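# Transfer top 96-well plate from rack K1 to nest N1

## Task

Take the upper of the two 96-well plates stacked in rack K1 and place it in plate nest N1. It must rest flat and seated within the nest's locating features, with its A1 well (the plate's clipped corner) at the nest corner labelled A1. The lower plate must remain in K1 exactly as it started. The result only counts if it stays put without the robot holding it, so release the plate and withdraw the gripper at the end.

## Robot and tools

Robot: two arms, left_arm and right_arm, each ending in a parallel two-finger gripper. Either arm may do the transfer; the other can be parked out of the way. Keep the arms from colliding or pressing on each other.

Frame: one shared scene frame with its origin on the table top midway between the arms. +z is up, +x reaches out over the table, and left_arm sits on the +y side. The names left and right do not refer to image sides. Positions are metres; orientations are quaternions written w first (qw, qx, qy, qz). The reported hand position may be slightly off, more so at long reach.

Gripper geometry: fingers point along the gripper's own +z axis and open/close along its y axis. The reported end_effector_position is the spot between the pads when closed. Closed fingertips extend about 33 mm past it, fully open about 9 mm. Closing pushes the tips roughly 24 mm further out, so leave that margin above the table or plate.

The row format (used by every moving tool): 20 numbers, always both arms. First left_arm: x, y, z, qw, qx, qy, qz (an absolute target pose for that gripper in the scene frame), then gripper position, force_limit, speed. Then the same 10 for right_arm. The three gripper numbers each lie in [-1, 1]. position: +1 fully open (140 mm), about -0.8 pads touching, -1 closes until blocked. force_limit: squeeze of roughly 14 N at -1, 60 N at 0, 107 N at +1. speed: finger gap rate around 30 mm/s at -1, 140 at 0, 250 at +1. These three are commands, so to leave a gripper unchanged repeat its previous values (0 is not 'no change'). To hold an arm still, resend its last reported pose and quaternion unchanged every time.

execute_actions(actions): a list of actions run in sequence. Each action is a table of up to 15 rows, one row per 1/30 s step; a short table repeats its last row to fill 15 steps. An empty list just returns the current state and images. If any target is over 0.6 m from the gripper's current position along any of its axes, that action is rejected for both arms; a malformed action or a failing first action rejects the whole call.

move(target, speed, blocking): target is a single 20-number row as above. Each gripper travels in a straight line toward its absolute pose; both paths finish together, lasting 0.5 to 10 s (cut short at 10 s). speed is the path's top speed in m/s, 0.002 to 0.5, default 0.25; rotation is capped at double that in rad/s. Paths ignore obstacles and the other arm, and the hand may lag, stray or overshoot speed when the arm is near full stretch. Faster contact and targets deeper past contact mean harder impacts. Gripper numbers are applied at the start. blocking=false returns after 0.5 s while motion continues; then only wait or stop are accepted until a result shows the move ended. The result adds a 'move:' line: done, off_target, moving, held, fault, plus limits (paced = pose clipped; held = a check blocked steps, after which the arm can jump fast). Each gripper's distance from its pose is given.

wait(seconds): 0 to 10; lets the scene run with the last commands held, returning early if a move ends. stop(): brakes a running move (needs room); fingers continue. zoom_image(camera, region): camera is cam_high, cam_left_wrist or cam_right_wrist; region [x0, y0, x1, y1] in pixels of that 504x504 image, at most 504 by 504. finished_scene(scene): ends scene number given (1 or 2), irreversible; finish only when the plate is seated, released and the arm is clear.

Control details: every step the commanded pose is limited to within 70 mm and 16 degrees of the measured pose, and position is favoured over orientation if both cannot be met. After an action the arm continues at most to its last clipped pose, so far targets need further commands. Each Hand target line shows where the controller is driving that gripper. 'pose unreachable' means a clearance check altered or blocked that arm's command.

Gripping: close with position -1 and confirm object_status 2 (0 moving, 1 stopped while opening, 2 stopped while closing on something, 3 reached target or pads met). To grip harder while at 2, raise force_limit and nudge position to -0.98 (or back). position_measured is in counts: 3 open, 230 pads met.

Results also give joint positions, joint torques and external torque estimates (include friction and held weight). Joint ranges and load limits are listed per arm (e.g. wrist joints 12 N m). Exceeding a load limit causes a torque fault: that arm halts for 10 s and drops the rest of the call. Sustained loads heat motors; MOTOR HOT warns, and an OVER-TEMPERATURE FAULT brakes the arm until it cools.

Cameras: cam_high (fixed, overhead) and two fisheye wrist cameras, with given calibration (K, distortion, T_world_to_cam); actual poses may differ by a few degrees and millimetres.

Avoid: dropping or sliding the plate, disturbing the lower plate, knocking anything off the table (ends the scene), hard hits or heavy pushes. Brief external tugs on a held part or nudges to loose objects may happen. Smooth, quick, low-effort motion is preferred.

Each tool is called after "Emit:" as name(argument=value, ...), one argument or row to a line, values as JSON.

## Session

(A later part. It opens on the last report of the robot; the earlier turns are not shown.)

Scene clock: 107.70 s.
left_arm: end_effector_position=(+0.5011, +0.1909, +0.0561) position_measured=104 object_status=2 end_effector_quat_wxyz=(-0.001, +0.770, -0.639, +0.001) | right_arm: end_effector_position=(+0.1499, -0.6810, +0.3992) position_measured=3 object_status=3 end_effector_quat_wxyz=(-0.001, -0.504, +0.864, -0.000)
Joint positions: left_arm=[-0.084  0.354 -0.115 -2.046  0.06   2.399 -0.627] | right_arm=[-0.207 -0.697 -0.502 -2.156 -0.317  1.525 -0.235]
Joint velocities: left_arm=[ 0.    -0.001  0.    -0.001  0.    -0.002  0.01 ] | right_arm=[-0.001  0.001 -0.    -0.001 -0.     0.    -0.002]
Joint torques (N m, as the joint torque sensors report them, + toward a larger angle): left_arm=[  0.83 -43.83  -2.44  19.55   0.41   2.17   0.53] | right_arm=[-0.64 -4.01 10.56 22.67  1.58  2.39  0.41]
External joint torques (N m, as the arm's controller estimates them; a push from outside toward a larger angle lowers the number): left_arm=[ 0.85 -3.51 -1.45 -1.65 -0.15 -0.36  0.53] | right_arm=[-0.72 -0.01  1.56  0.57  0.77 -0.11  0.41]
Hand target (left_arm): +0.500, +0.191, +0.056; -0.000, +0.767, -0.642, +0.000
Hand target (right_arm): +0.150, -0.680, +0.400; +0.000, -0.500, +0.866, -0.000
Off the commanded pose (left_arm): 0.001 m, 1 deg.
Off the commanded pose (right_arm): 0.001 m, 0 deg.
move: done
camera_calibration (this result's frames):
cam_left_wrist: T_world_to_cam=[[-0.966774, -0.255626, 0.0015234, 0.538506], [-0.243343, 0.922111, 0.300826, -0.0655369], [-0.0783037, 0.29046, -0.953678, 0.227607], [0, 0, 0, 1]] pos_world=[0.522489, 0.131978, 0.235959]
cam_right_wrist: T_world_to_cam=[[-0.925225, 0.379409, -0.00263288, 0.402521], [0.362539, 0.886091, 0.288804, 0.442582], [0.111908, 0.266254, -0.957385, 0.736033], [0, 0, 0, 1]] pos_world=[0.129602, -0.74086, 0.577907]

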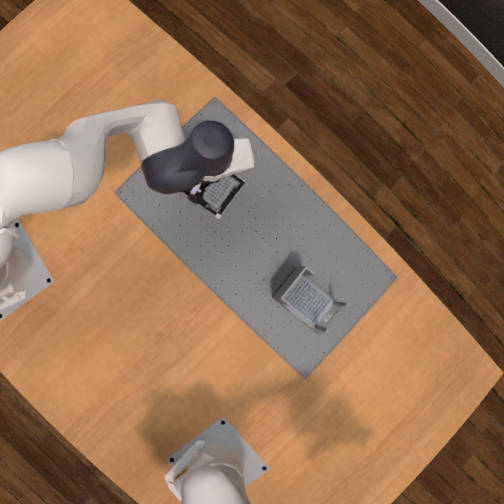

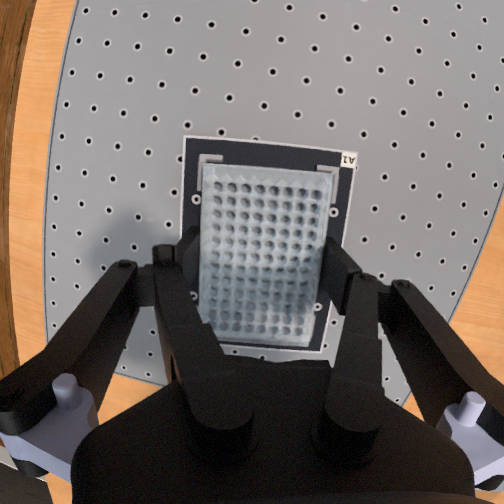

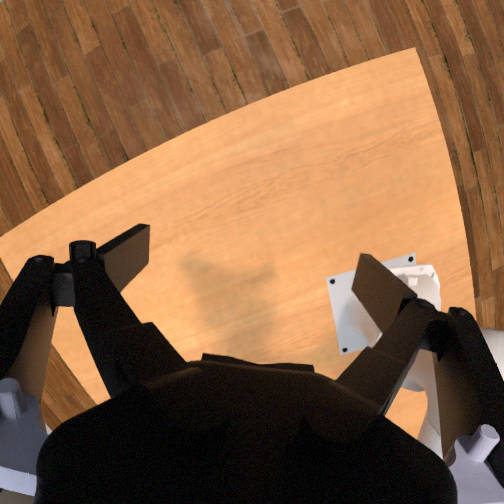

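Needs about 1 mm in -x.

Emit:
move(
  target=[0.499,0.1905,0.049,0,0.768,-0.6405,0,-1,-0.3,-1,0.15,-0.68,0.4,0,0.5,-0.866,0,1,0,0],
  speed=0.01,
)

Emit:
zoom_image(
  camera="cam_left_wrist",
  region=[180, 130, 360, 230],
)

Emit:
zoom_image(
  camera="cam_left_wrist",
  region=[180, 270, 360, 370],
)

Scene clock: 111.73 s.
left_arm: end_effector_position=(+0.5003, +0.1909, +0.0525) position_measured=104 object_status=2 end_effector_quat_wxyz=(+0.000, +0.769, -0.640, +0.001) | right_arm: end_effector_position=(+0.1499, -0.6810, +0.3992) position_measured=3 object_status=3 end_effector_quat_wxyz=(-0.001, -0.504, +0.864, -0.000)
Joint positions: left_arm=[-0.084  0.36  -0.115 -2.048  0.06   2.406 -0.624] | right_arm=[-0.207 -0.697 -0.502 -2.156 -0.317  1.524 -0.235]
Joint velocities: left_arm=[-0.001 -0.    -0.    -0.002 -0.001  0.001  0.001] | right_arm=[ 0.001  0.001 -0.     0.    -0.001  0.001 -0.001]
Joint torques (N m, as the joint torque sensors report them, + toward a larger angle): left_arm=[ -1.19 -39.89  -1.32  18.85   0.97   3.5   -0.01] | right_arm=[-0.94 -4.31 11.07 23.11  1.58  2.43  0.37]
External joint torques (N m, as the arm's controller estimates them; a push from outside toward a larger angle lowers the number): left_arm=[-1.03  0.52 -0.2  -2.21  0.41  0.98 -0.01] | right_arm=[-0.98 -0.2   2.09  0.93  0.78 -0.08  0.37]
Hand target (left_arm): +0.499, +0.191, +0.049; -0.000, +0.768, -0.640, -0.000
Hand target (right_arm): +0.150, -0.680, +0.400; +0.000, -0.500, +0.866, -0.000
Off the commanded pose (left_arm): 0.004 m, 0 deg.
Off the commanded pose (right_arm): 0.001 m, 0 deg.
move: off_target (left_arm)
camera_calibration (this result's frames):
cam_left_wrist: T_world_to_cam=[[-0.967596, -0.252486, 0.00302531, 0.53747], [-0.239909, 0.923002, 0.300849, -0.0665104], [-0.0787526, 0.290374, -0.953667, 0.224309], [0, 0, 0, 1]] pos_world=[0.521762, 0.131959, 0.2323]
cam_right_wrist: T_world_to_cam=[[-0.925226, 0.379408, -0.00263649, 0.402522], [0.362537, 0.886093, 0.288801, 0.442582], [0.11191, 0.26625, -0.957386, 0.736034], [0, 0, 0, 1]] pos_world=[0.129602, -0.740858, 0.577911]

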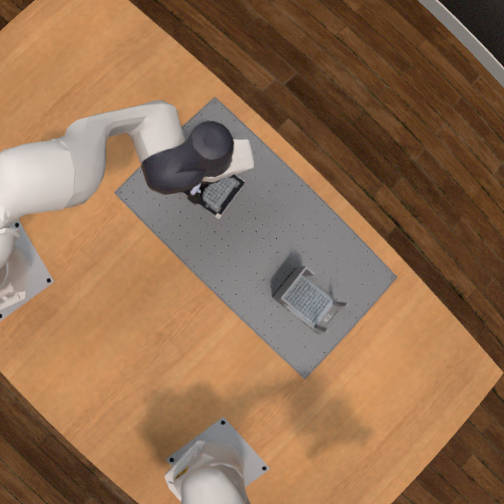

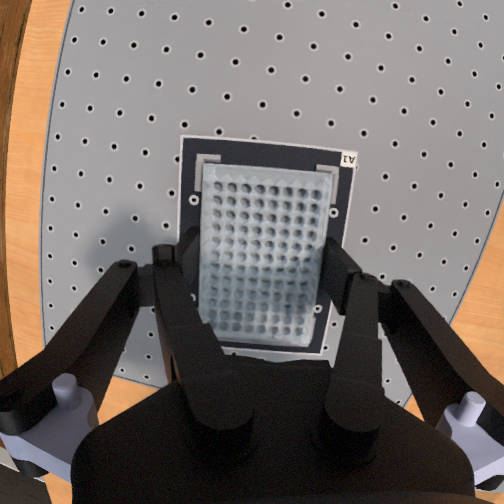

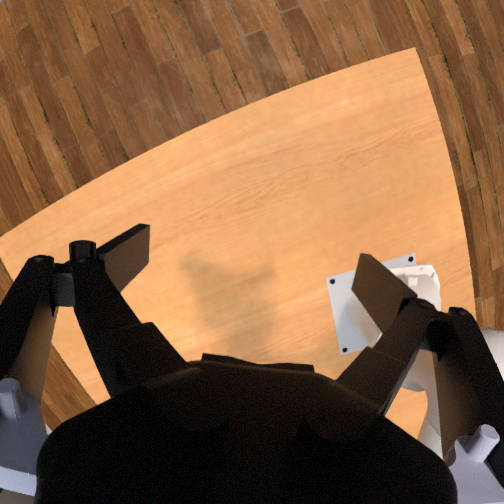

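Region (180, 130, 360, 230) of cam_left_wrist's 504x504 image, scaled by 2.800, with more detail than that image has.

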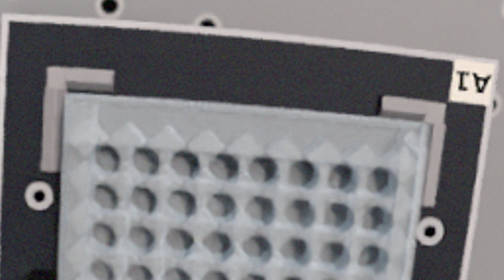

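Region (180, 270, 360, 370) of cam_left_wrist's 504x504 image, scaled by 2.800, with more detail than that image has.

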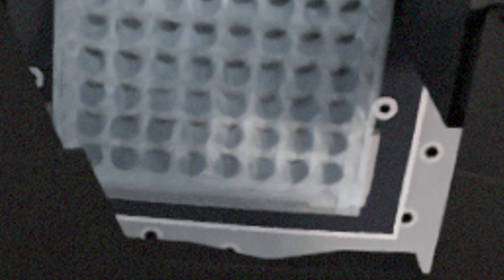

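Now it sits about 1.3 mm too far in +y.

Emit:
move(
  target=[0.4998,0.1882,0.0515,0,0.770,-0.638,0,-1,-0.3,-1,0.15,-0.68,0.4,0,0.5,-0.866,0,1,0,0],
  speed=0.005,
)

Emit:
move(
  target=[0.4998,0.1882,0.047,0,0.770,-0.638,0,-1,-0.3,-1,0.15,-0.68,0.4,0,0.5,-0.866,0,1,0,0],
  speed=0.005,
)

Emit:
zoom_image(
  camera="cam_left_wrist",
  region=[180, 130, 360, 230],
)

Emit:
zoom_image(
  camera="cam_left_wrist",
  region=[180, 270, 360, 370],
)

Scene clock: 118.47 s.
left_arm: end_effector_position=(+0.5005, +0.1904, +0.0525) position_measured=104 object_status=2 end_effector_quat_wxyz=(-0.000, +0.768, -0.640, +0.000) | right_arm: end_effector_position=(+0.1499, -0.6810, +0.3992) position_measured=3 object_status=3 end_effector_quat_wxyz=(-0.001, -0.504, +0.864, -0.000)
Joint positions: left_arm=[-0.086  0.361 -0.114 -2.046  0.06   2.405 -0.624] | right_arm=[-0.207 -0.697 -0.502 -2.156 -0.317  1.524 -0.235]
Joint velocities: left_arm=[-0.003  0.002  0.001  0.001  0.     0.    -0.001] | right_arm=[-0.001 -0.002  0.    -0.     0.002  0.     0.001]
Joint torques (N m, as the joint torque sensors report them, + toward a larger angle): left_arm=[ -2.11 -40.98  -1.44  21.79   0.58   2.48  -0.42] | right_arm=[-1.07 -4.44 10.73 23.06  1.54  2.34  0.44]
External joint torques (N m, as the arm's controller estimates them; a push from outside toward a larger angle lowers the number): left_arm=[-2.06 -0.7  -0.42  0.74  0.03 -0.04 -0.42] | right_arm=[-1.03 -0.19  1.8   0.79  0.75 -0.17  0.44]
Hand target (left_arm): +0.500, +0.188, +0.052; +0.000, +0.770, -0.638, -0.000
Hand target (right_arm): +0.150, -0.680, +0.400; +0.000, -0.500, +0.866, -0.000
Off the commanded pose (left_arm): 0.002 m, 0 deg.
Off the commanded pose (right_arm): 0.001 m, 0 deg.
move: done
camera_calibration (this result's frames):
cam_left_wrist: T_world_to_cam=[[-0.967734, -0.251955, 0.0030052, 0.537456], [-0.23938, 0.92303, 0.301186, -0.0662586], [-0.078659, 0.290748, -0.953561, 0.224394], [0, 0, 0, 1]] pos_world=[0.521904, 0.131331, 0.232314]
cam_right_wrist: T_world_to_cam=[[-0.925226, 0.379408, -0.00263663, 0.402522], [0.362537, 0.886093, 0.288801, 0.442582], [0.11191, 0.266251, -0.957385, 0.736034], [0, 0, 0, 1]] pos_world=[0.129602, -0.740858, 0.577911]

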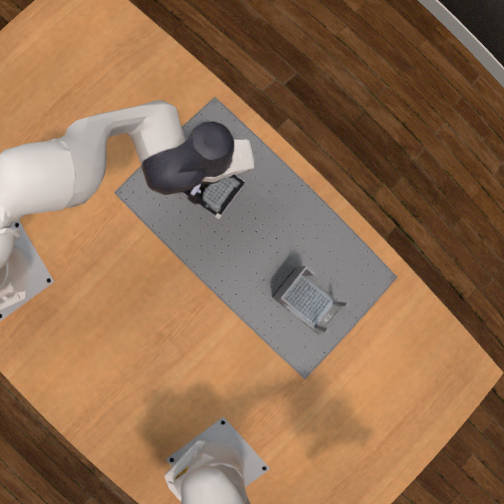

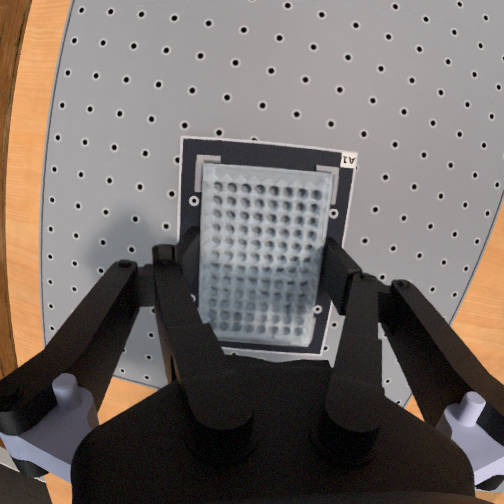

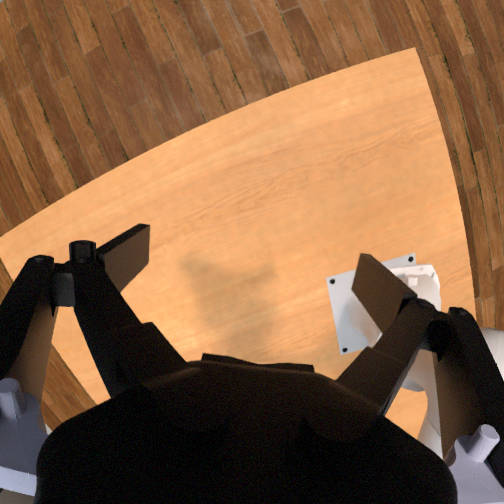

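Scene clock: 119.87 s.
left_arm: end_effector_position=(+0.5005, +0.1903, +0.0525) position_measured=104 object_status=2 end_effector_quat_wxyz=(-0.000, +0.768, -0.640, +0.000) | right_arm: end_effector_position=(+0.1499, -0.6810, +0.3992) position_measured=3 object_status=3 end_effector_quat_wxyz=(-0.001, -0.504, +0.864, -0.000)
Joint positions: left_arm=[-0.087  0.361 -0.113 -2.046  0.06   2.405 -0.624] | right_arm=[-0.207 -0.697 -0.502 -2.156 -0.317  1.524 -0.235]
Joint velocities: left_arm=[-0.002  0.     0.001  0.001 -0.001 -0.001 -0.003] | right_arm=[-0.001  0.    -0.001  0.001  0.    -0.     0.   ]
Joint torques (N m, as the joint torque sensors report them, + toward a larger angle): left_arm=[ -3.18 -36.05  -0.85  20.77   0.77   3.87  -0.5 ] | right_arm=[-0.87 -4.31 10.46 22.95  1.58  2.41  0.4 ]
External joint torques (N m, as the arm's controller estimates them; a push from outside toward a larger angle lowers the number): left_arm=[-3.21  4.38  0.11 -0.33  0.22  1.35 -0.5 ] | right_arm=[-0.86 -0.19  1.55  0.74  0.79 -0.1   0.4 ]
Hand target (left_arm): +0.500, +0.188, +0.047; +0.000, +0.770, -0.638, -0.000
Hand target (right_arm): +0.150, -0.680, +0.400; +0.000, -0.500, +0.866, -0.000
Off the commanded pose (left_arm): 0.006 m, 0 deg.
Off the commanded pose (right_arm): 0.001 m, 0 deg.
move: off_target (left_arm)
camera_calibration (this result's frames):
cam_left_wrist: T_world_to_cam=[[-0.967913, -0.251272, 0.0026382, 0.537481], [-0.238792, 0.923005, 0.301727, -0.0664936], [-0.0782508, 0.291416, -0.953391, 0.22403], [0, 0, 0, 1]] pos_world=[0.521888, 0.131142, 0.232233]
cam_right_wrist: T_world_to_cam=[[-0.925226, 0.379407, -0.00263659, 0.402522], [0.362537, 0.886093, 0.288801, 0.442582], [0.11191, 0.266251, -0.957385, 0.736034], [0, 0, 0, 1]] pos_world=[0.129602, -0.740858, 0.577911]

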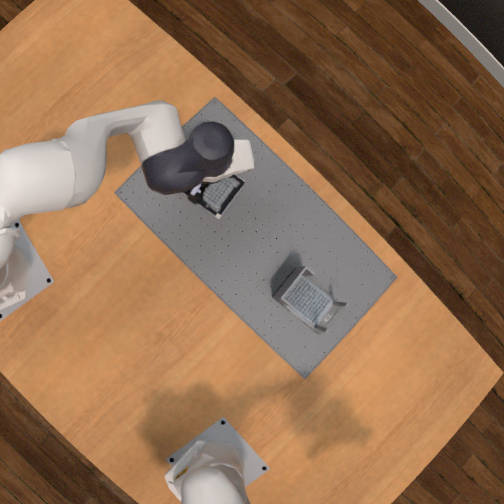

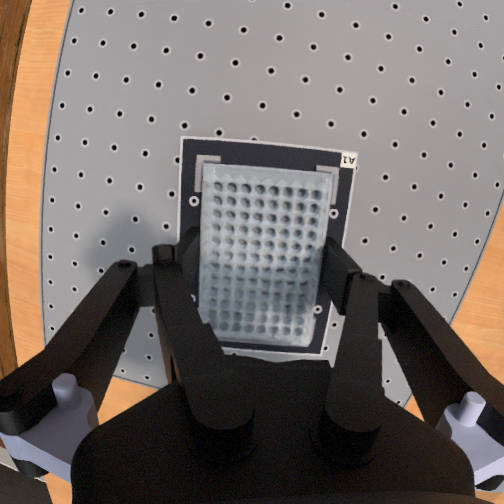

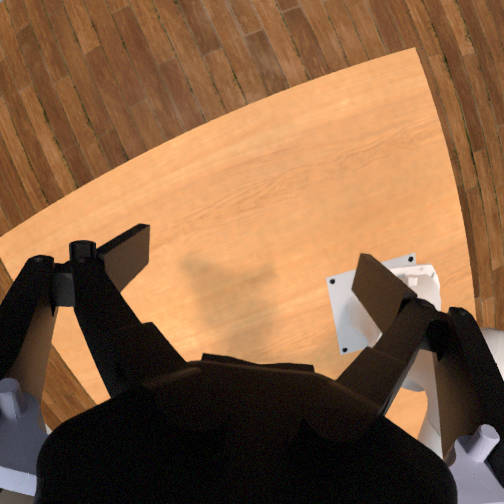

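Region (180, 130, 360, 230) of cam_left_wrist's 504x504 image, scaled by 2.800, with more detail than that image has.

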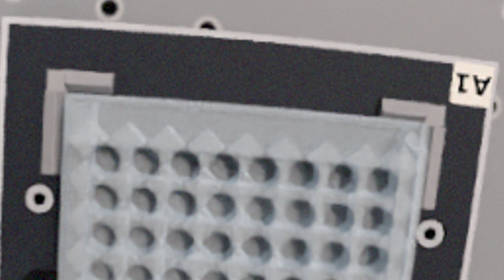

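Region (180, 270, 360, 370) of cam_left_wrist's 504x504 image, scaled by 2.800, with more detail than that image has.

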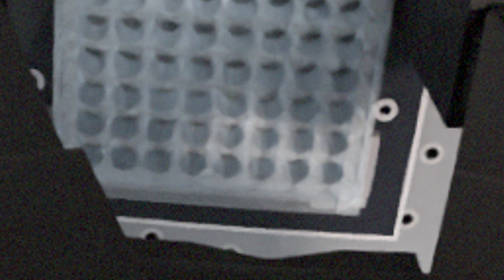

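Emit:
move(
  target=[0.4995,0.1885,0.0535,0,0.775,-0.632,0,-1,-0.3,-1,0.15,-0.68,0.4,0,0.5,-0.866,0,1,0,0],
  speed=0.01,
)

Emit:
move(
  target=[0.4995,0.189,0.048,0,0.772,-0.6355,0,-1,-0.3,-1,0.15,-0.68,0.4,0,0.5,-0.866,0,1,0,0],
  speed=0.005,
)

Emit:
zoom_image(
  camera="cam_left_wrist",
  region=[180, 130, 360, 230],
)

Emit:
zoom_image(
  camera="cam_left_wrist",
  region=[180, 270, 360, 370],
)

Scene clock: 136.97 s.
left_arm: end_effector_position=(+0.5007, +0.1902, +0.0530) position_measured=104 object_status=2 end_effector_quat_wxyz=(-0.001, +0.772, -0.636, +0.000) | right_arm: end_effector_position=(+0.1499, -0.6810, +0.3992) position_measured=3 object_status=3 end_effector_quat_wxyz=(-0.001, -0.504, +0.864, -0.000)
Joint positions: left_arm=[-0.088  0.36  -0.112 -2.046  0.06   2.404 -0.635] | right_arm=[-0.207 -0.697 -0.502 -2.156 -0.317  1.524 -0.235]
Joint velocities: left_arm=[ 0.    -0.001 -0.     0.    -0.001 -0.    -0.008] | right_arm=[0.001 0.    0.001 0.    0.001 0.    0.   ]
Joint torques (N m, as the joint torque sensors report them, + toward a larger angle): left_arm=[ -2.42 -43.57  -1.04  20.87  -0.13   2.11  -0.48] | right_arm=[-0.55 -4.51 10.59 23.21  1.53  2.39  0.37]
External joint torques (N m, as the arm's controller estimates them; a push from outside toward a larger angle lowers the number): left_arm=[-2.42 -3.16 -0.09 -0.26 -0.68 -0.42 -0.49] | right_arm=[-0.62 -0.38  1.53  0.97  0.72 -0.14  0.37]
Hand target (left_arm): +0.500, +0.188, +0.054; +0.000, +0.775, -0.632, +0.000
Hand target (right_arm): +0.150, -0.680, +0.400; +0.000, -0.500, +0.866, -0.000
Off the commanded pose (left_arm): 0.002 m, 1 deg.
Off the commanded pose (right_arm): 0.001 m, 0 deg.
move: done
camera_calibration (this result's frames):
cam_left_wrist: T_world_to_cam=[[-0.965108, -0.261847, 0.0019235, 0.538232], [-0.249075, 0.92025, 0.301831, -0.0608522], [-0.0808035, 0.29082, -0.95336, 0.225942], [0, 0, 0, 1]] pos_world=[0.522552, 0.131225, 0.232735]
cam_right_wrist: T_world_to_cam=[[-0.925226, 0.379408, -0.00263661, 0.402522], [0.362537, 0.886093, 0.288802, 0.442582], [0.11191, 0.266251, -0.957385, 0.736034], [0, 0, 0, 1]] pos_world=[0.129602, -0.740858, 0.577911]

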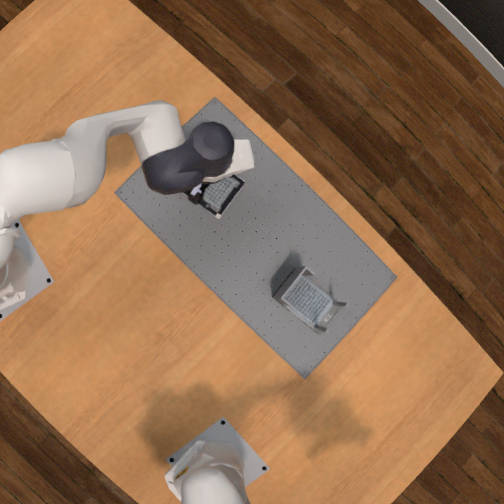

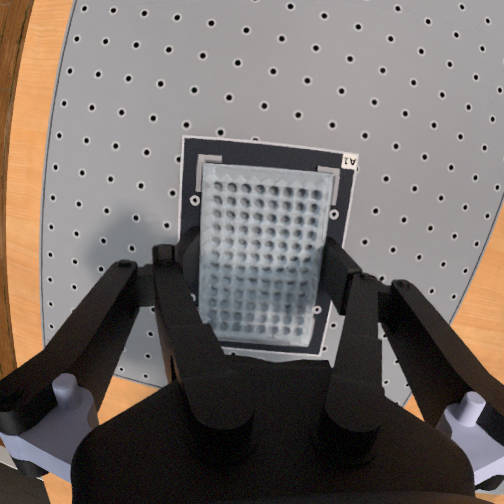

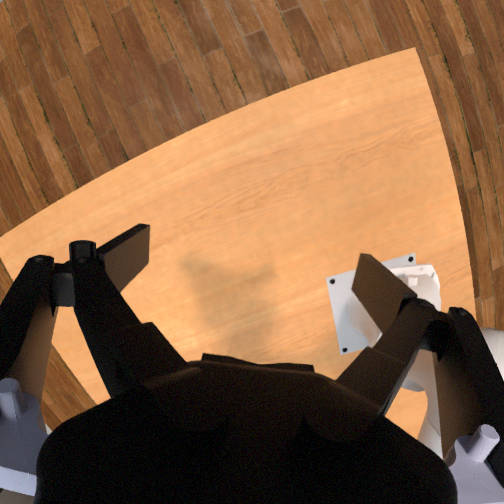

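Scene clock: 138.23 s.
left_arm: end_effector_position=(+0.5009, +0.1901, +0.0526) position_measured=104 object_status=2 end_effector_quat_wxyz=(-0.001, +0.772, -0.636, +0.001) | right_arm: end_effector_position=(+0.1499, -0.6810, +0.3992) position_measured=3 object_status=3 end_effector_quat_wxyz=(-0.001, -0.504, +0.864, -0.000)
Joint positions: left_arm=[-0.088  0.361 -0.112 -2.046  0.06   2.406 -0.635] | right_arm=[-0.207 -0.697 -0.502 -2.156 -0.317  1.524 -0.235]
Joint velocities: left_arm=[ 0.001  0.001 -0.001 -0.001 -0.001  0.001  0.   ] | right_arm=[ 0.    -0.001  0.001 -0.001  0.    -0.001  0.   ]
Joint torques (N m, as the joint torque sensors report them, + toward a larger angle): left_arm=[ -1.47 -38.29  -1.31  19.96   0.55   3.52  -0.14] | right_arm=[-0.5  -4.2  10.48 22.8   1.59  2.36  0.36]
External joint torques (N m, as the arm's controller estimates them; a push from outside toward a larger angle lowers the number): left_arm=[-1.58  2.15 -0.45 -1.13  0.    1.   -0.14] | right_arm=[-0.5   0.01  1.52  0.58  0.78 -0.15  0.36]
Hand target (left_arm): +0.499, +0.189, +0.048; -0.000, +0.772, -0.636, -0.000
Hand target (right_arm): +0.150, -0.680, +0.400; +0.000, -0.500, +0.866, -0.000
Off the commanded pose (left_arm): 0.005 m, 0 deg.
Off the commanded pose (right_arm): 0.001 m, 0 deg.
move: off_target (left_arm)
camera_calibration (this result's frames):
cam_left_wrist: T_world_to_cam=[[-0.965094, -0.261898, 0.00147156, 0.538455], [-0.249299, 0.920359, 0.301313, -0.0604505], [-0.0802678, 0.290429, -0.953524, 0.225413], [0, 0, 0, 1]] pos_world=[0.522683, 0.13119, 0.232358]
cam_right_wrist: T_world_to_cam=[[-0.925226, 0.379408, -0.00263651, 0.402522], [0.362537, 0.886093, 0.288802, 0.442581], [0.11191, 0.266251, -0.957385, 0.736034], [0, 0, 0, 1]] pos_world=[0.129602, -0.740858, 0.577911]

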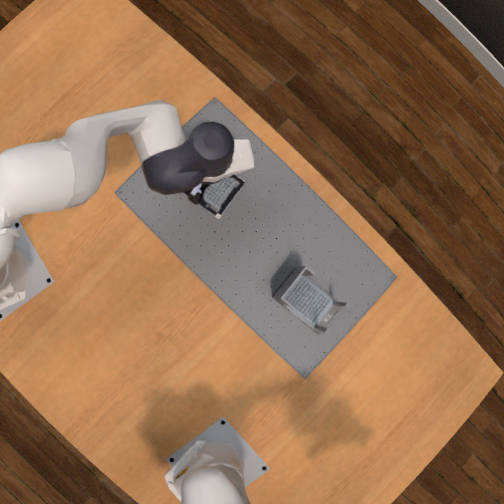

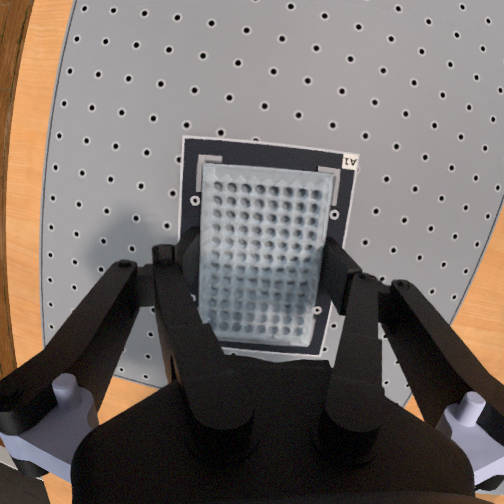

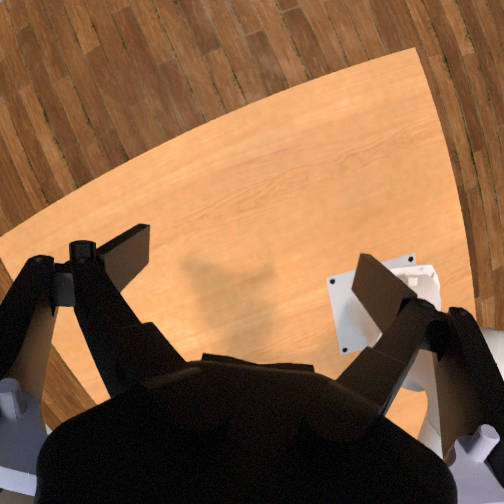

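Region (180, 130, 360, 230) of cam_left_wrist's 504x504 image, scaled by 2.800, with more detail than that image has.

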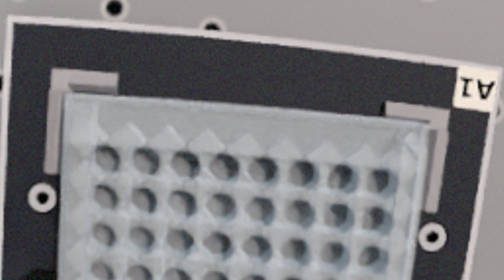

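Region (180, 270, 360, 370) of cam_left_wrist's 504x504 image, scaled by 2.800, with more detail than that image has.

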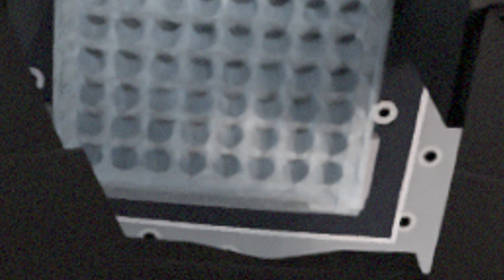

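Emit:
move(
  target=[0.4985,0.190,0.0525,0,0.770,-0.638,0,-1,-0.3,-1,0.15,-0.68,0.4,0,0.5,-0.866,0,1,0,0],
  speed=0.005,
)

Emit:
move(
  target=[0.5,0.190,0.053,0,0.770,-0.638,0,0.6,-0.3,-1,0.15,-0.68,0.4,0,0.5,-0.866,0,1,0,0],
)

Emit:
move(
  target=[0.49,0.24,0.16,0,0.770,-0.638,0,1,-0.3,0,0.15,-0.68,0.4,0,0.5,-0.866,0,1,0,0],
  speed=0.15,
)

Emit:
zoom_image(
  camera="cam_left_wrist",
  region=[170, 80, 350, 260],
)

Scene clock: 144.77 s.
left_arm: end_effector_position=(+0.5005, +0.1904, +0.0533) position_measured=104 object_status=2 end_effector_quat_wxyz=(-0.001, +0.772, -0.636, +0.001) | right_arm: end_effector_position=(+0.1499, -0.6810, +0.3992) position_measured=3 object_status=3 end_effector_quat_wxyz=(-0.001, -0.504, +0.864, -0.000)
Joint positions: left_arm=[-0.088  0.358 -0.112 -2.049  0.06   2.406 -0.635] | right_arm=[-0.207 -0.697 -0.502 -2.156 -0.317  1.524 -0.235]
Joint velocities: left_arm=[-0.    -0.     0.    -0.001 -0.     0.002  0.   ] | right_arm=[-0.001  0.001  0.     0.001 -0.001  0.001  0.   ]
Joint torques (N m, as the joint torque sensors report them, + toward a larger angle): left_arm=[ -0.22 -43.3   -2.4   19.09   0.21   2.42   0.26] | right_arm=[-0.91 -4.35 10.56 23.06  1.58  2.41  0.36]
External joint torques (N m, as the arm's controller estimates them; a push from outside toward a larger angle lowers the number): left_arm=[-0.07 -3.05 -1.32 -1.96 -0.35 -0.11  0.26] | right_arm=[-0.94 -0.3   1.58  0.9   0.78 -0.09  0.36]
Hand target (left_arm): +0.499, +0.190, +0.053; -0.000, +0.770, -0.638, -0.000
Hand target (right_arm): +0.150, -0.680, +0.400; +0.000, -0.500, +0.866, -0.000
Off the commanded pose (left_arm): 0.002 m, 0 deg.
Off the commanded pose (right_arm): 0.001 m, 0 deg.
move: done
camera_calibration (this result's frames):
cam_left_wrist: T_world_to_cam=[[-0.965111, -0.26184, 0.00073035, 0.538176], [-0.249475, 0.920375, 0.301118, -0.0609554], [-0.0795168, 0.29043, -0.953587, 0.225582], [0, 0, 0, 1]] pos_world=[0.52213, 0.131502, 0.233073]
cam_right_wrist: T_world_to_cam=[[-0.925226, 0.379407, -0.0026375, 0.402522], [0.362537, 0.886093, 0.288801, 0.442581], [0.11191, 0.26625, -0.957386, 0.736035], [0, 0, 0, 1]] pos_world=[0.129602, -0.740857, 0.577913]

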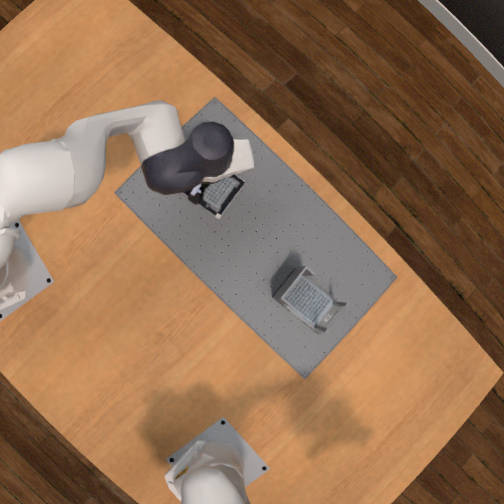

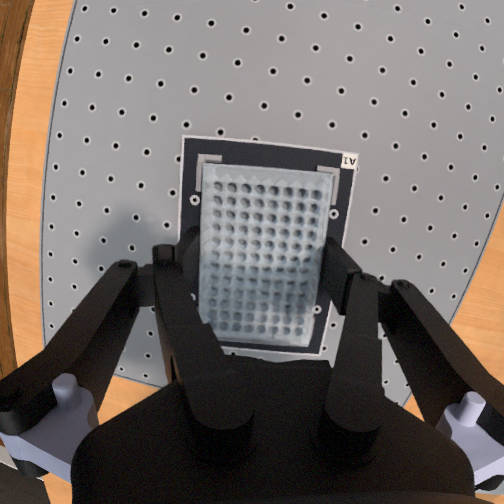

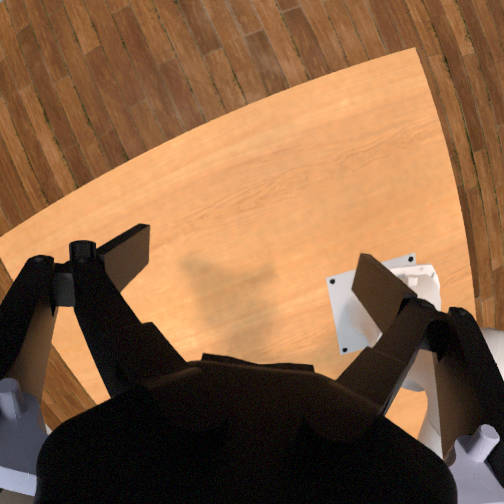

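Scene clock: 146.00 s.
left_arm: end_effector_position=(+0.5005, +0.1904, +0.0534) position_measured=53 object_status=0 end_effector_quat_wxyz=(-0.001, +0.772, -0.636, +0.001) | right_arm: end_effector_position=(+0.1499, -0.6810, +0.3992) position_measured=3 object_status=3 end_effector_quat_wxyz=(-0.001, -0.504, +0.864, -0.000)
Joint positions: left_arm=[-0.088  0.358 -0.112 -2.048  0.06   2.405 -0.635] | right_arm=[-0.207 -0.697 -0.502 -2.156 -0.317  1.524 -0.235]
Joint velocities: left_arm=[-0.     0.001  0.    -0.    -0.001  0.001 -0.001] | right_arm=[ 0.    -0.    -0.001 -0.002  0.002 -0.    -0.001]
Joint torques (N m, as the joint torque sensors report them, + toward a larger angle): left_arm=[  0.17 -41.42  -2.18  21.32   0.18   2.11   0.36] | right_arm=[-0.58 -4.16 10.77 22.85  1.56  2.4   0.39]
External joint torques (N m, as the arm's controller estimates them; a push from outside toward a larger angle lowers the number): left_arm=[ 0.13 -1.12 -1.27  0.24 -0.37 -0.41  0.36] | right_arm=[-0.65 -0.16  1.79  0.74  0.76 -0.11  0.39]
Hand target (left_arm): +0.500, +0.190, +0.053; -0.000, +0.770, -0.638, +0.000
Hand target (right_arm): +0.150, -0.680, +0.400; +0.000, -0.500, +0.866, -0.000
Off the commanded pose (left_arm): 0.001 m, 0 deg.
Off the commanded pose (right_arm): 0.001 m, 0 deg.
move: done
camera_calibration (this result's frames):
cam_left_wrist: T_world_to_cam=[[-0.965108, -0.261849, 0.00102859, 0.538178], [-0.249376, 0.92032, 0.301369, -0.0610376], [-0.0798599, 0.290598, -0.953507, 0.225822], [0, 0, 0, 1]] pos_world=[0.522213, 0.131472, 0.233164]
cam_right_wrist: T_world_to_cam=[[-0.925226, 0.379407, -0.00263842, 0.402522], [0.362536, 0.886093, 0.288801, 0.442581], [0.111911, 0.266249, -0.957386, 0.736035], [0, 0, 0, 1]] pos_world=[0.129602, -0.740857, 0.577914]

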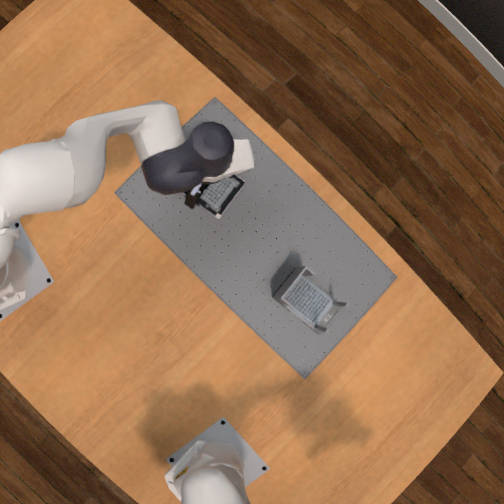

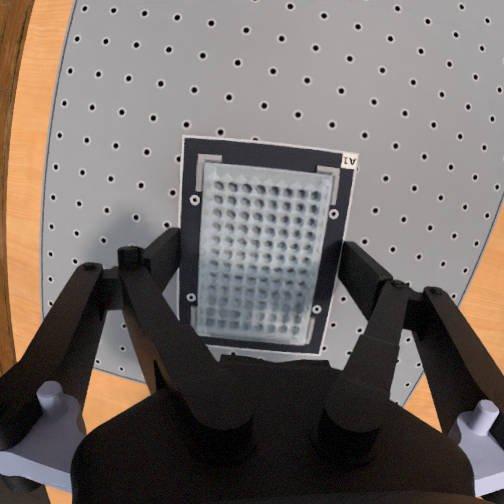

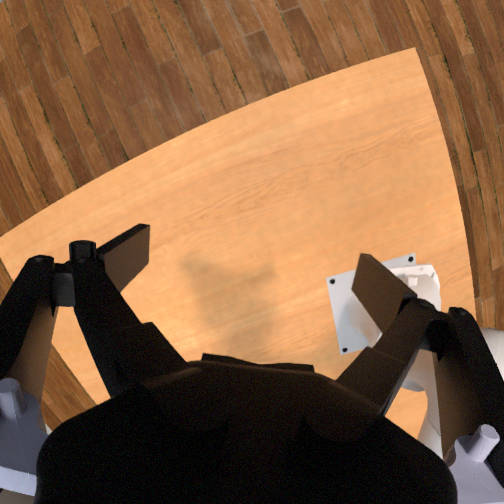

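Scene clock: 147.40 s.
left_arm: end_effector_position=(+0.4905, +0.2384, +0.1607) position_measured=3 object_status=3 end_effector_quat_wxyz=(-0.001, +0.772, -0.635, +0.003) | right_arm: end_effector_position=(+0.1499, -0.6810, +0.3992) position_measured=3 object_status=3 end_effector_quat_wxyz=(-0.001, -0.504, +0.864, -0.000)
Joint positions: left_arm=[-0.018  0.12  -0.111 -2.078  0.017  2.203 -0.537] | right_arm=[-0.207 -0.697 -0.502 -2.156 -0.317  1.524 -0.235]
Joint velocities: left_arm=[ 0.    -0.    -0.001 -0.001 -0.001 -0.011  0.019] | right_arm=[-0.    -0.001 -0.     0.001  0.001  0.001  0.001]
Joint torques (N m, as the joint torque sensors report them, + toward a larger angle): left_arm=[  0.69 -36.82  -1.05  22.18  -0.15   2.13   0.34] | right_arm=[-1.25 -4.53 10.58 23.04  1.58  2.37  0.34]
External joint torques (N m, as the arm's controller estimates them; a push from outside toward a larger angle lowers the number): left_arm=[ 0.61 -1.93 -0.83 -0.96 -0.81 -0.41  0.34] | right_arm=[-1.26 -0.38  1.6   0.8   0.78 -0.15  0.34]
Hand target (left_arm): +0.489, +0.239, +0.160; +0.001, +0.769, -0.639, +0.001
Hand target (right_arm): +0.150, -0.680, +0.400; +0.000, -0.500, +0.866, -0.000
Off the commanded pose (left_arm): 0.002 m, 1 deg.
Off the commanded pose (right_arm): 0.001 m, 0 deg.
move: done
camera_calibration (this result's frames):
cam_left_wrist: T_world_to_cam=[[-0.964603, -0.263702, -0.00149665, 0.541592], [-0.252089, 0.920426, 0.298775, -0.138343], [-0.0774101, 0.288577, -0.954322, 0.312865], [0, 0, 0, 1]] pos_world=[0.511765, 0.179868, 0.340718]
cam_right_wrist: T_world_to_cam=[[-0.925226, 0.379407, -0.00263869, 0.402522], [0.362536, 0.886094, 0.2888, 0.442581], [0.111911, 0.266249, -0.957386, 0.736035], [0, 0, 0, 1]] pos_world=[0.129602, -0.740857, 0.577914]

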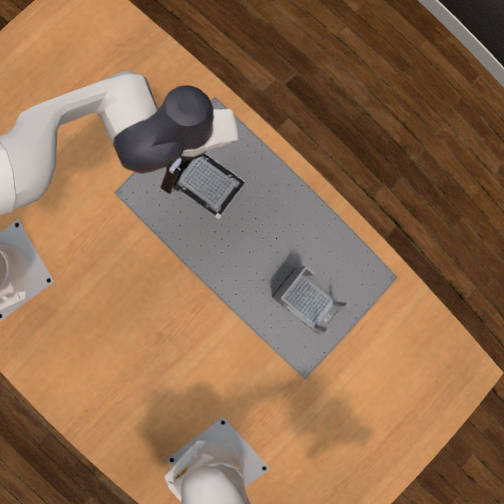

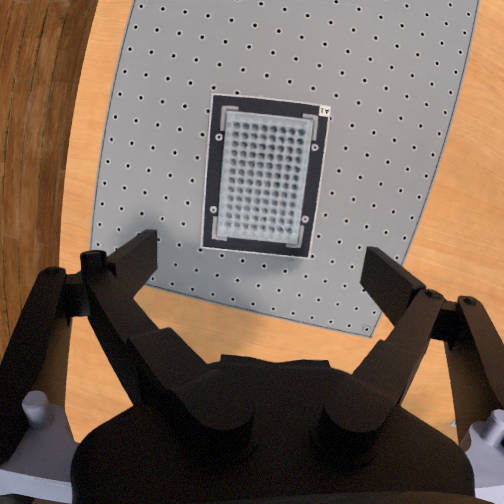

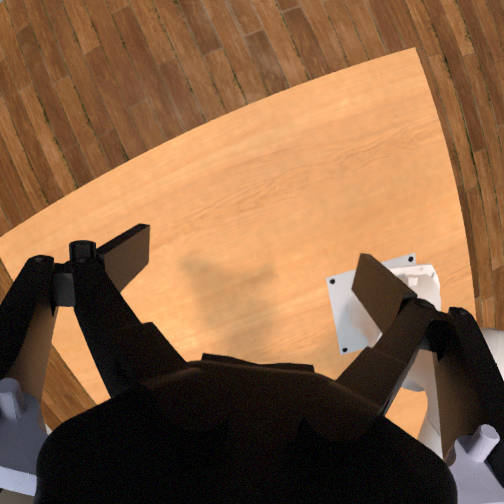

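Region (170, 80, 350, 260) of cam_left_wrist's 504x504 image, scaled by 2.800, with more detail than that image has.

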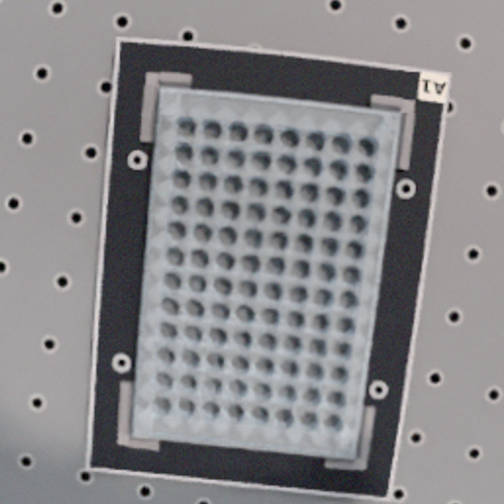

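It dropped in, centred. Checking the corners.

Emit:
zoom_image(
  camera="cam_left_wrist",
  region=[205, 205, 255, 255],
)

Emit:
zoom_image(
  camera="cam_left_wrist",
  region=[280, 100, 330, 150],
)

Emit:
move(
  target=[0.44,0.36,0.2,0,0.770,-0.638,0,1,-0.3,0,0.15,-0.68,0.4,0,0.5,-0.866,0,1,0,0],
)

Emit:
zoom_image(
  camera="cam_left_wrist",
  region=[160, 0, 340, 180],
)

Emit:
zoom_image(
  camera="cam_high",
  region=[165, 140, 250, 225],
)

Region (205, 205, 255, 255) of cam_left_wrist's 504x504 image, scaled by 10.080, with more detail than that image has.

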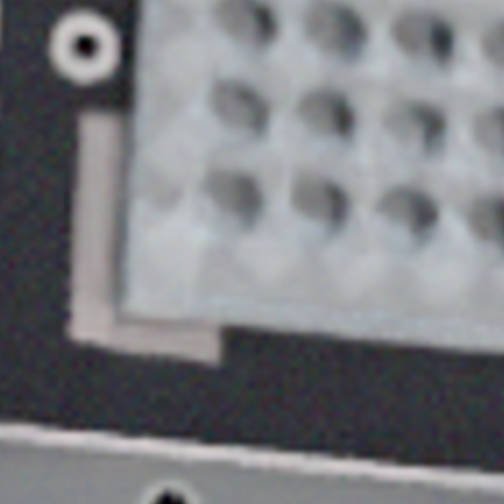

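Region (280, 100, 330, 150) of cam_left_wrist's 504x504 image, scaled by 10.080, with more detail than that image has.

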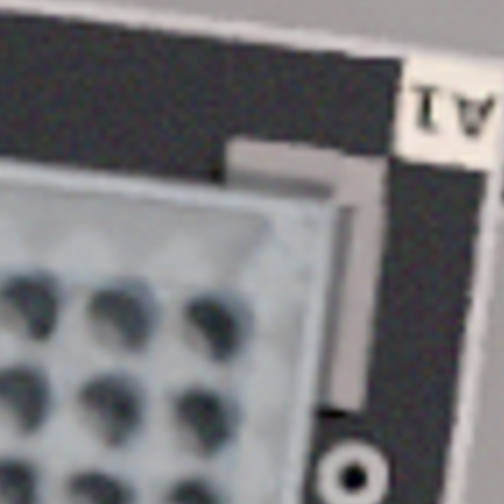

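Scene clock: 153.40 s.
left_arm: end_effector_position=(+0.4404, +0.3588, +0.2001) position_measured=3 object_status=3 end_effector_quat_wxyz=(-0.002, +0.774, -0.633, +0.002) | right_arm: end_effector_position=(+0.1499, -0.6810, +0.3992) position_measured=3 object_status=3 end_effector_quat_wxyz=(-0.001, -0.504, +0.864, -0.000)
Joint positions: left_arm=[ 0.075 -0.147 -0.001 -2.292  0.001  2.151 -0.332] | right_arm=[-0.207 -0.697 -0.502 -2.156 -0.317  1.524 -0.235]
Joint velocities: left_arm=[-0.    -0.     0.    -0.001 -0.002 -0.001  0.031] | right_arm=[ 0.     0.    -0.002  0.001  0.001 -0.001 -0.001]
Joint torques (N m, as the joint torque sensors report them, + toward a larger angle): left_arm=[ -0.76 -28.62   0.53  22.41  -0.05   2.12   0.38] | right_arm=[-0.64 -4.37 10.38 23.07  1.58  2.38  0.39]
External joint torques (N m, as the arm's controller estimates them; a push from outside toward a larger angle lowers the number): left_arm=[-0.79 -2.55  0.64 -1.06 -0.73 -0.4   0.38] | right_arm=[-0.58 -0.21  1.57  0.86  0.79 -0.12  0.39]
Hand target (left_arm): +0.439, +0.359, +0.200; +0.000, +0.770, -0.638, +0.001
Hand target (right_arm): +0.150, -0.680, +0.400; +0.000, -0.500, +0.866, -0.000
Off the commanded pose (left_arm): 0.001 m, 1 deg.
Off the commanded pose (right_arm): 0.001 m, 0 deg.
move: done
camera_calibration (this result's frames):
cam_left_wrist: T_world_to_cam=[[-0.963109, -0.26911, -0.00136441, 0.526289], [-0.257057, 0.918451, 0.300615, -0.270979], [-0.0796453, 0.289876, -0.953744, 0.31224], [0, 0, 0, 1]] pos_world=[0.462084, 0.3, 0.379976]
cam_right_wrist: T_world_to_cam=[[-0.925226, 0.379406, -0.00264472, 0.402524], [0.362534, 0.886095, 0.288797, 0.442581], [0.111915, 0.266243, -0.957387, 0.736037], [0, 0, 0, 1]] pos_world=[0.129602, -0.740854, 0.577921]

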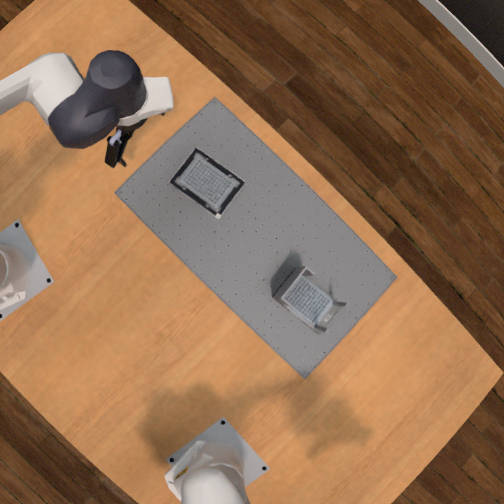

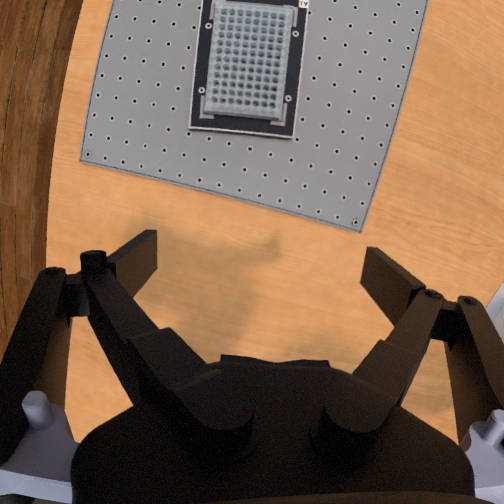

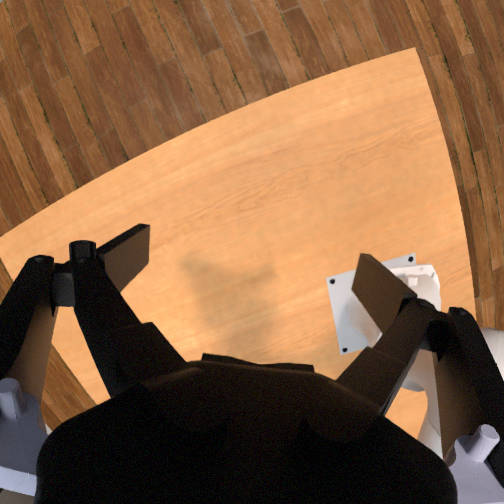

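Region (160, 0, 340, 180) of cam_left_wrist's 504x504 image, scaled by 2.800, with more detail than that image has.

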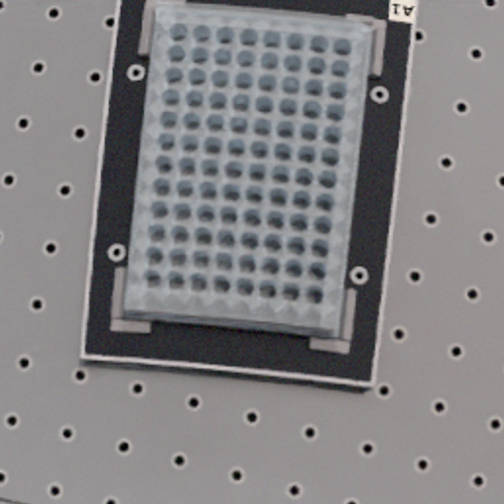

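Region (165, 140, 250, 225) of cam_high's 504x504 image, scaled by 5.929, with more detail than that image has.

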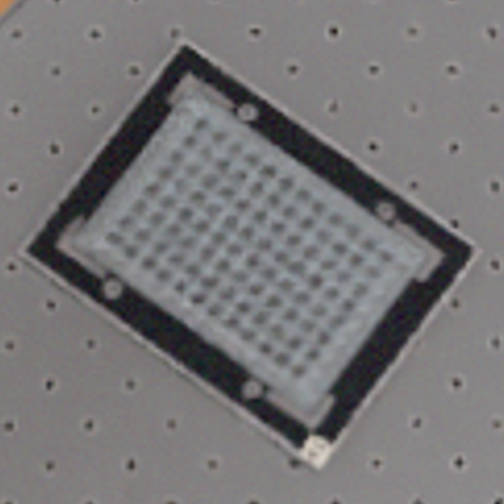

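Emit:
finished_scene(
  scene=1,
)

The scene is finished: the task was done.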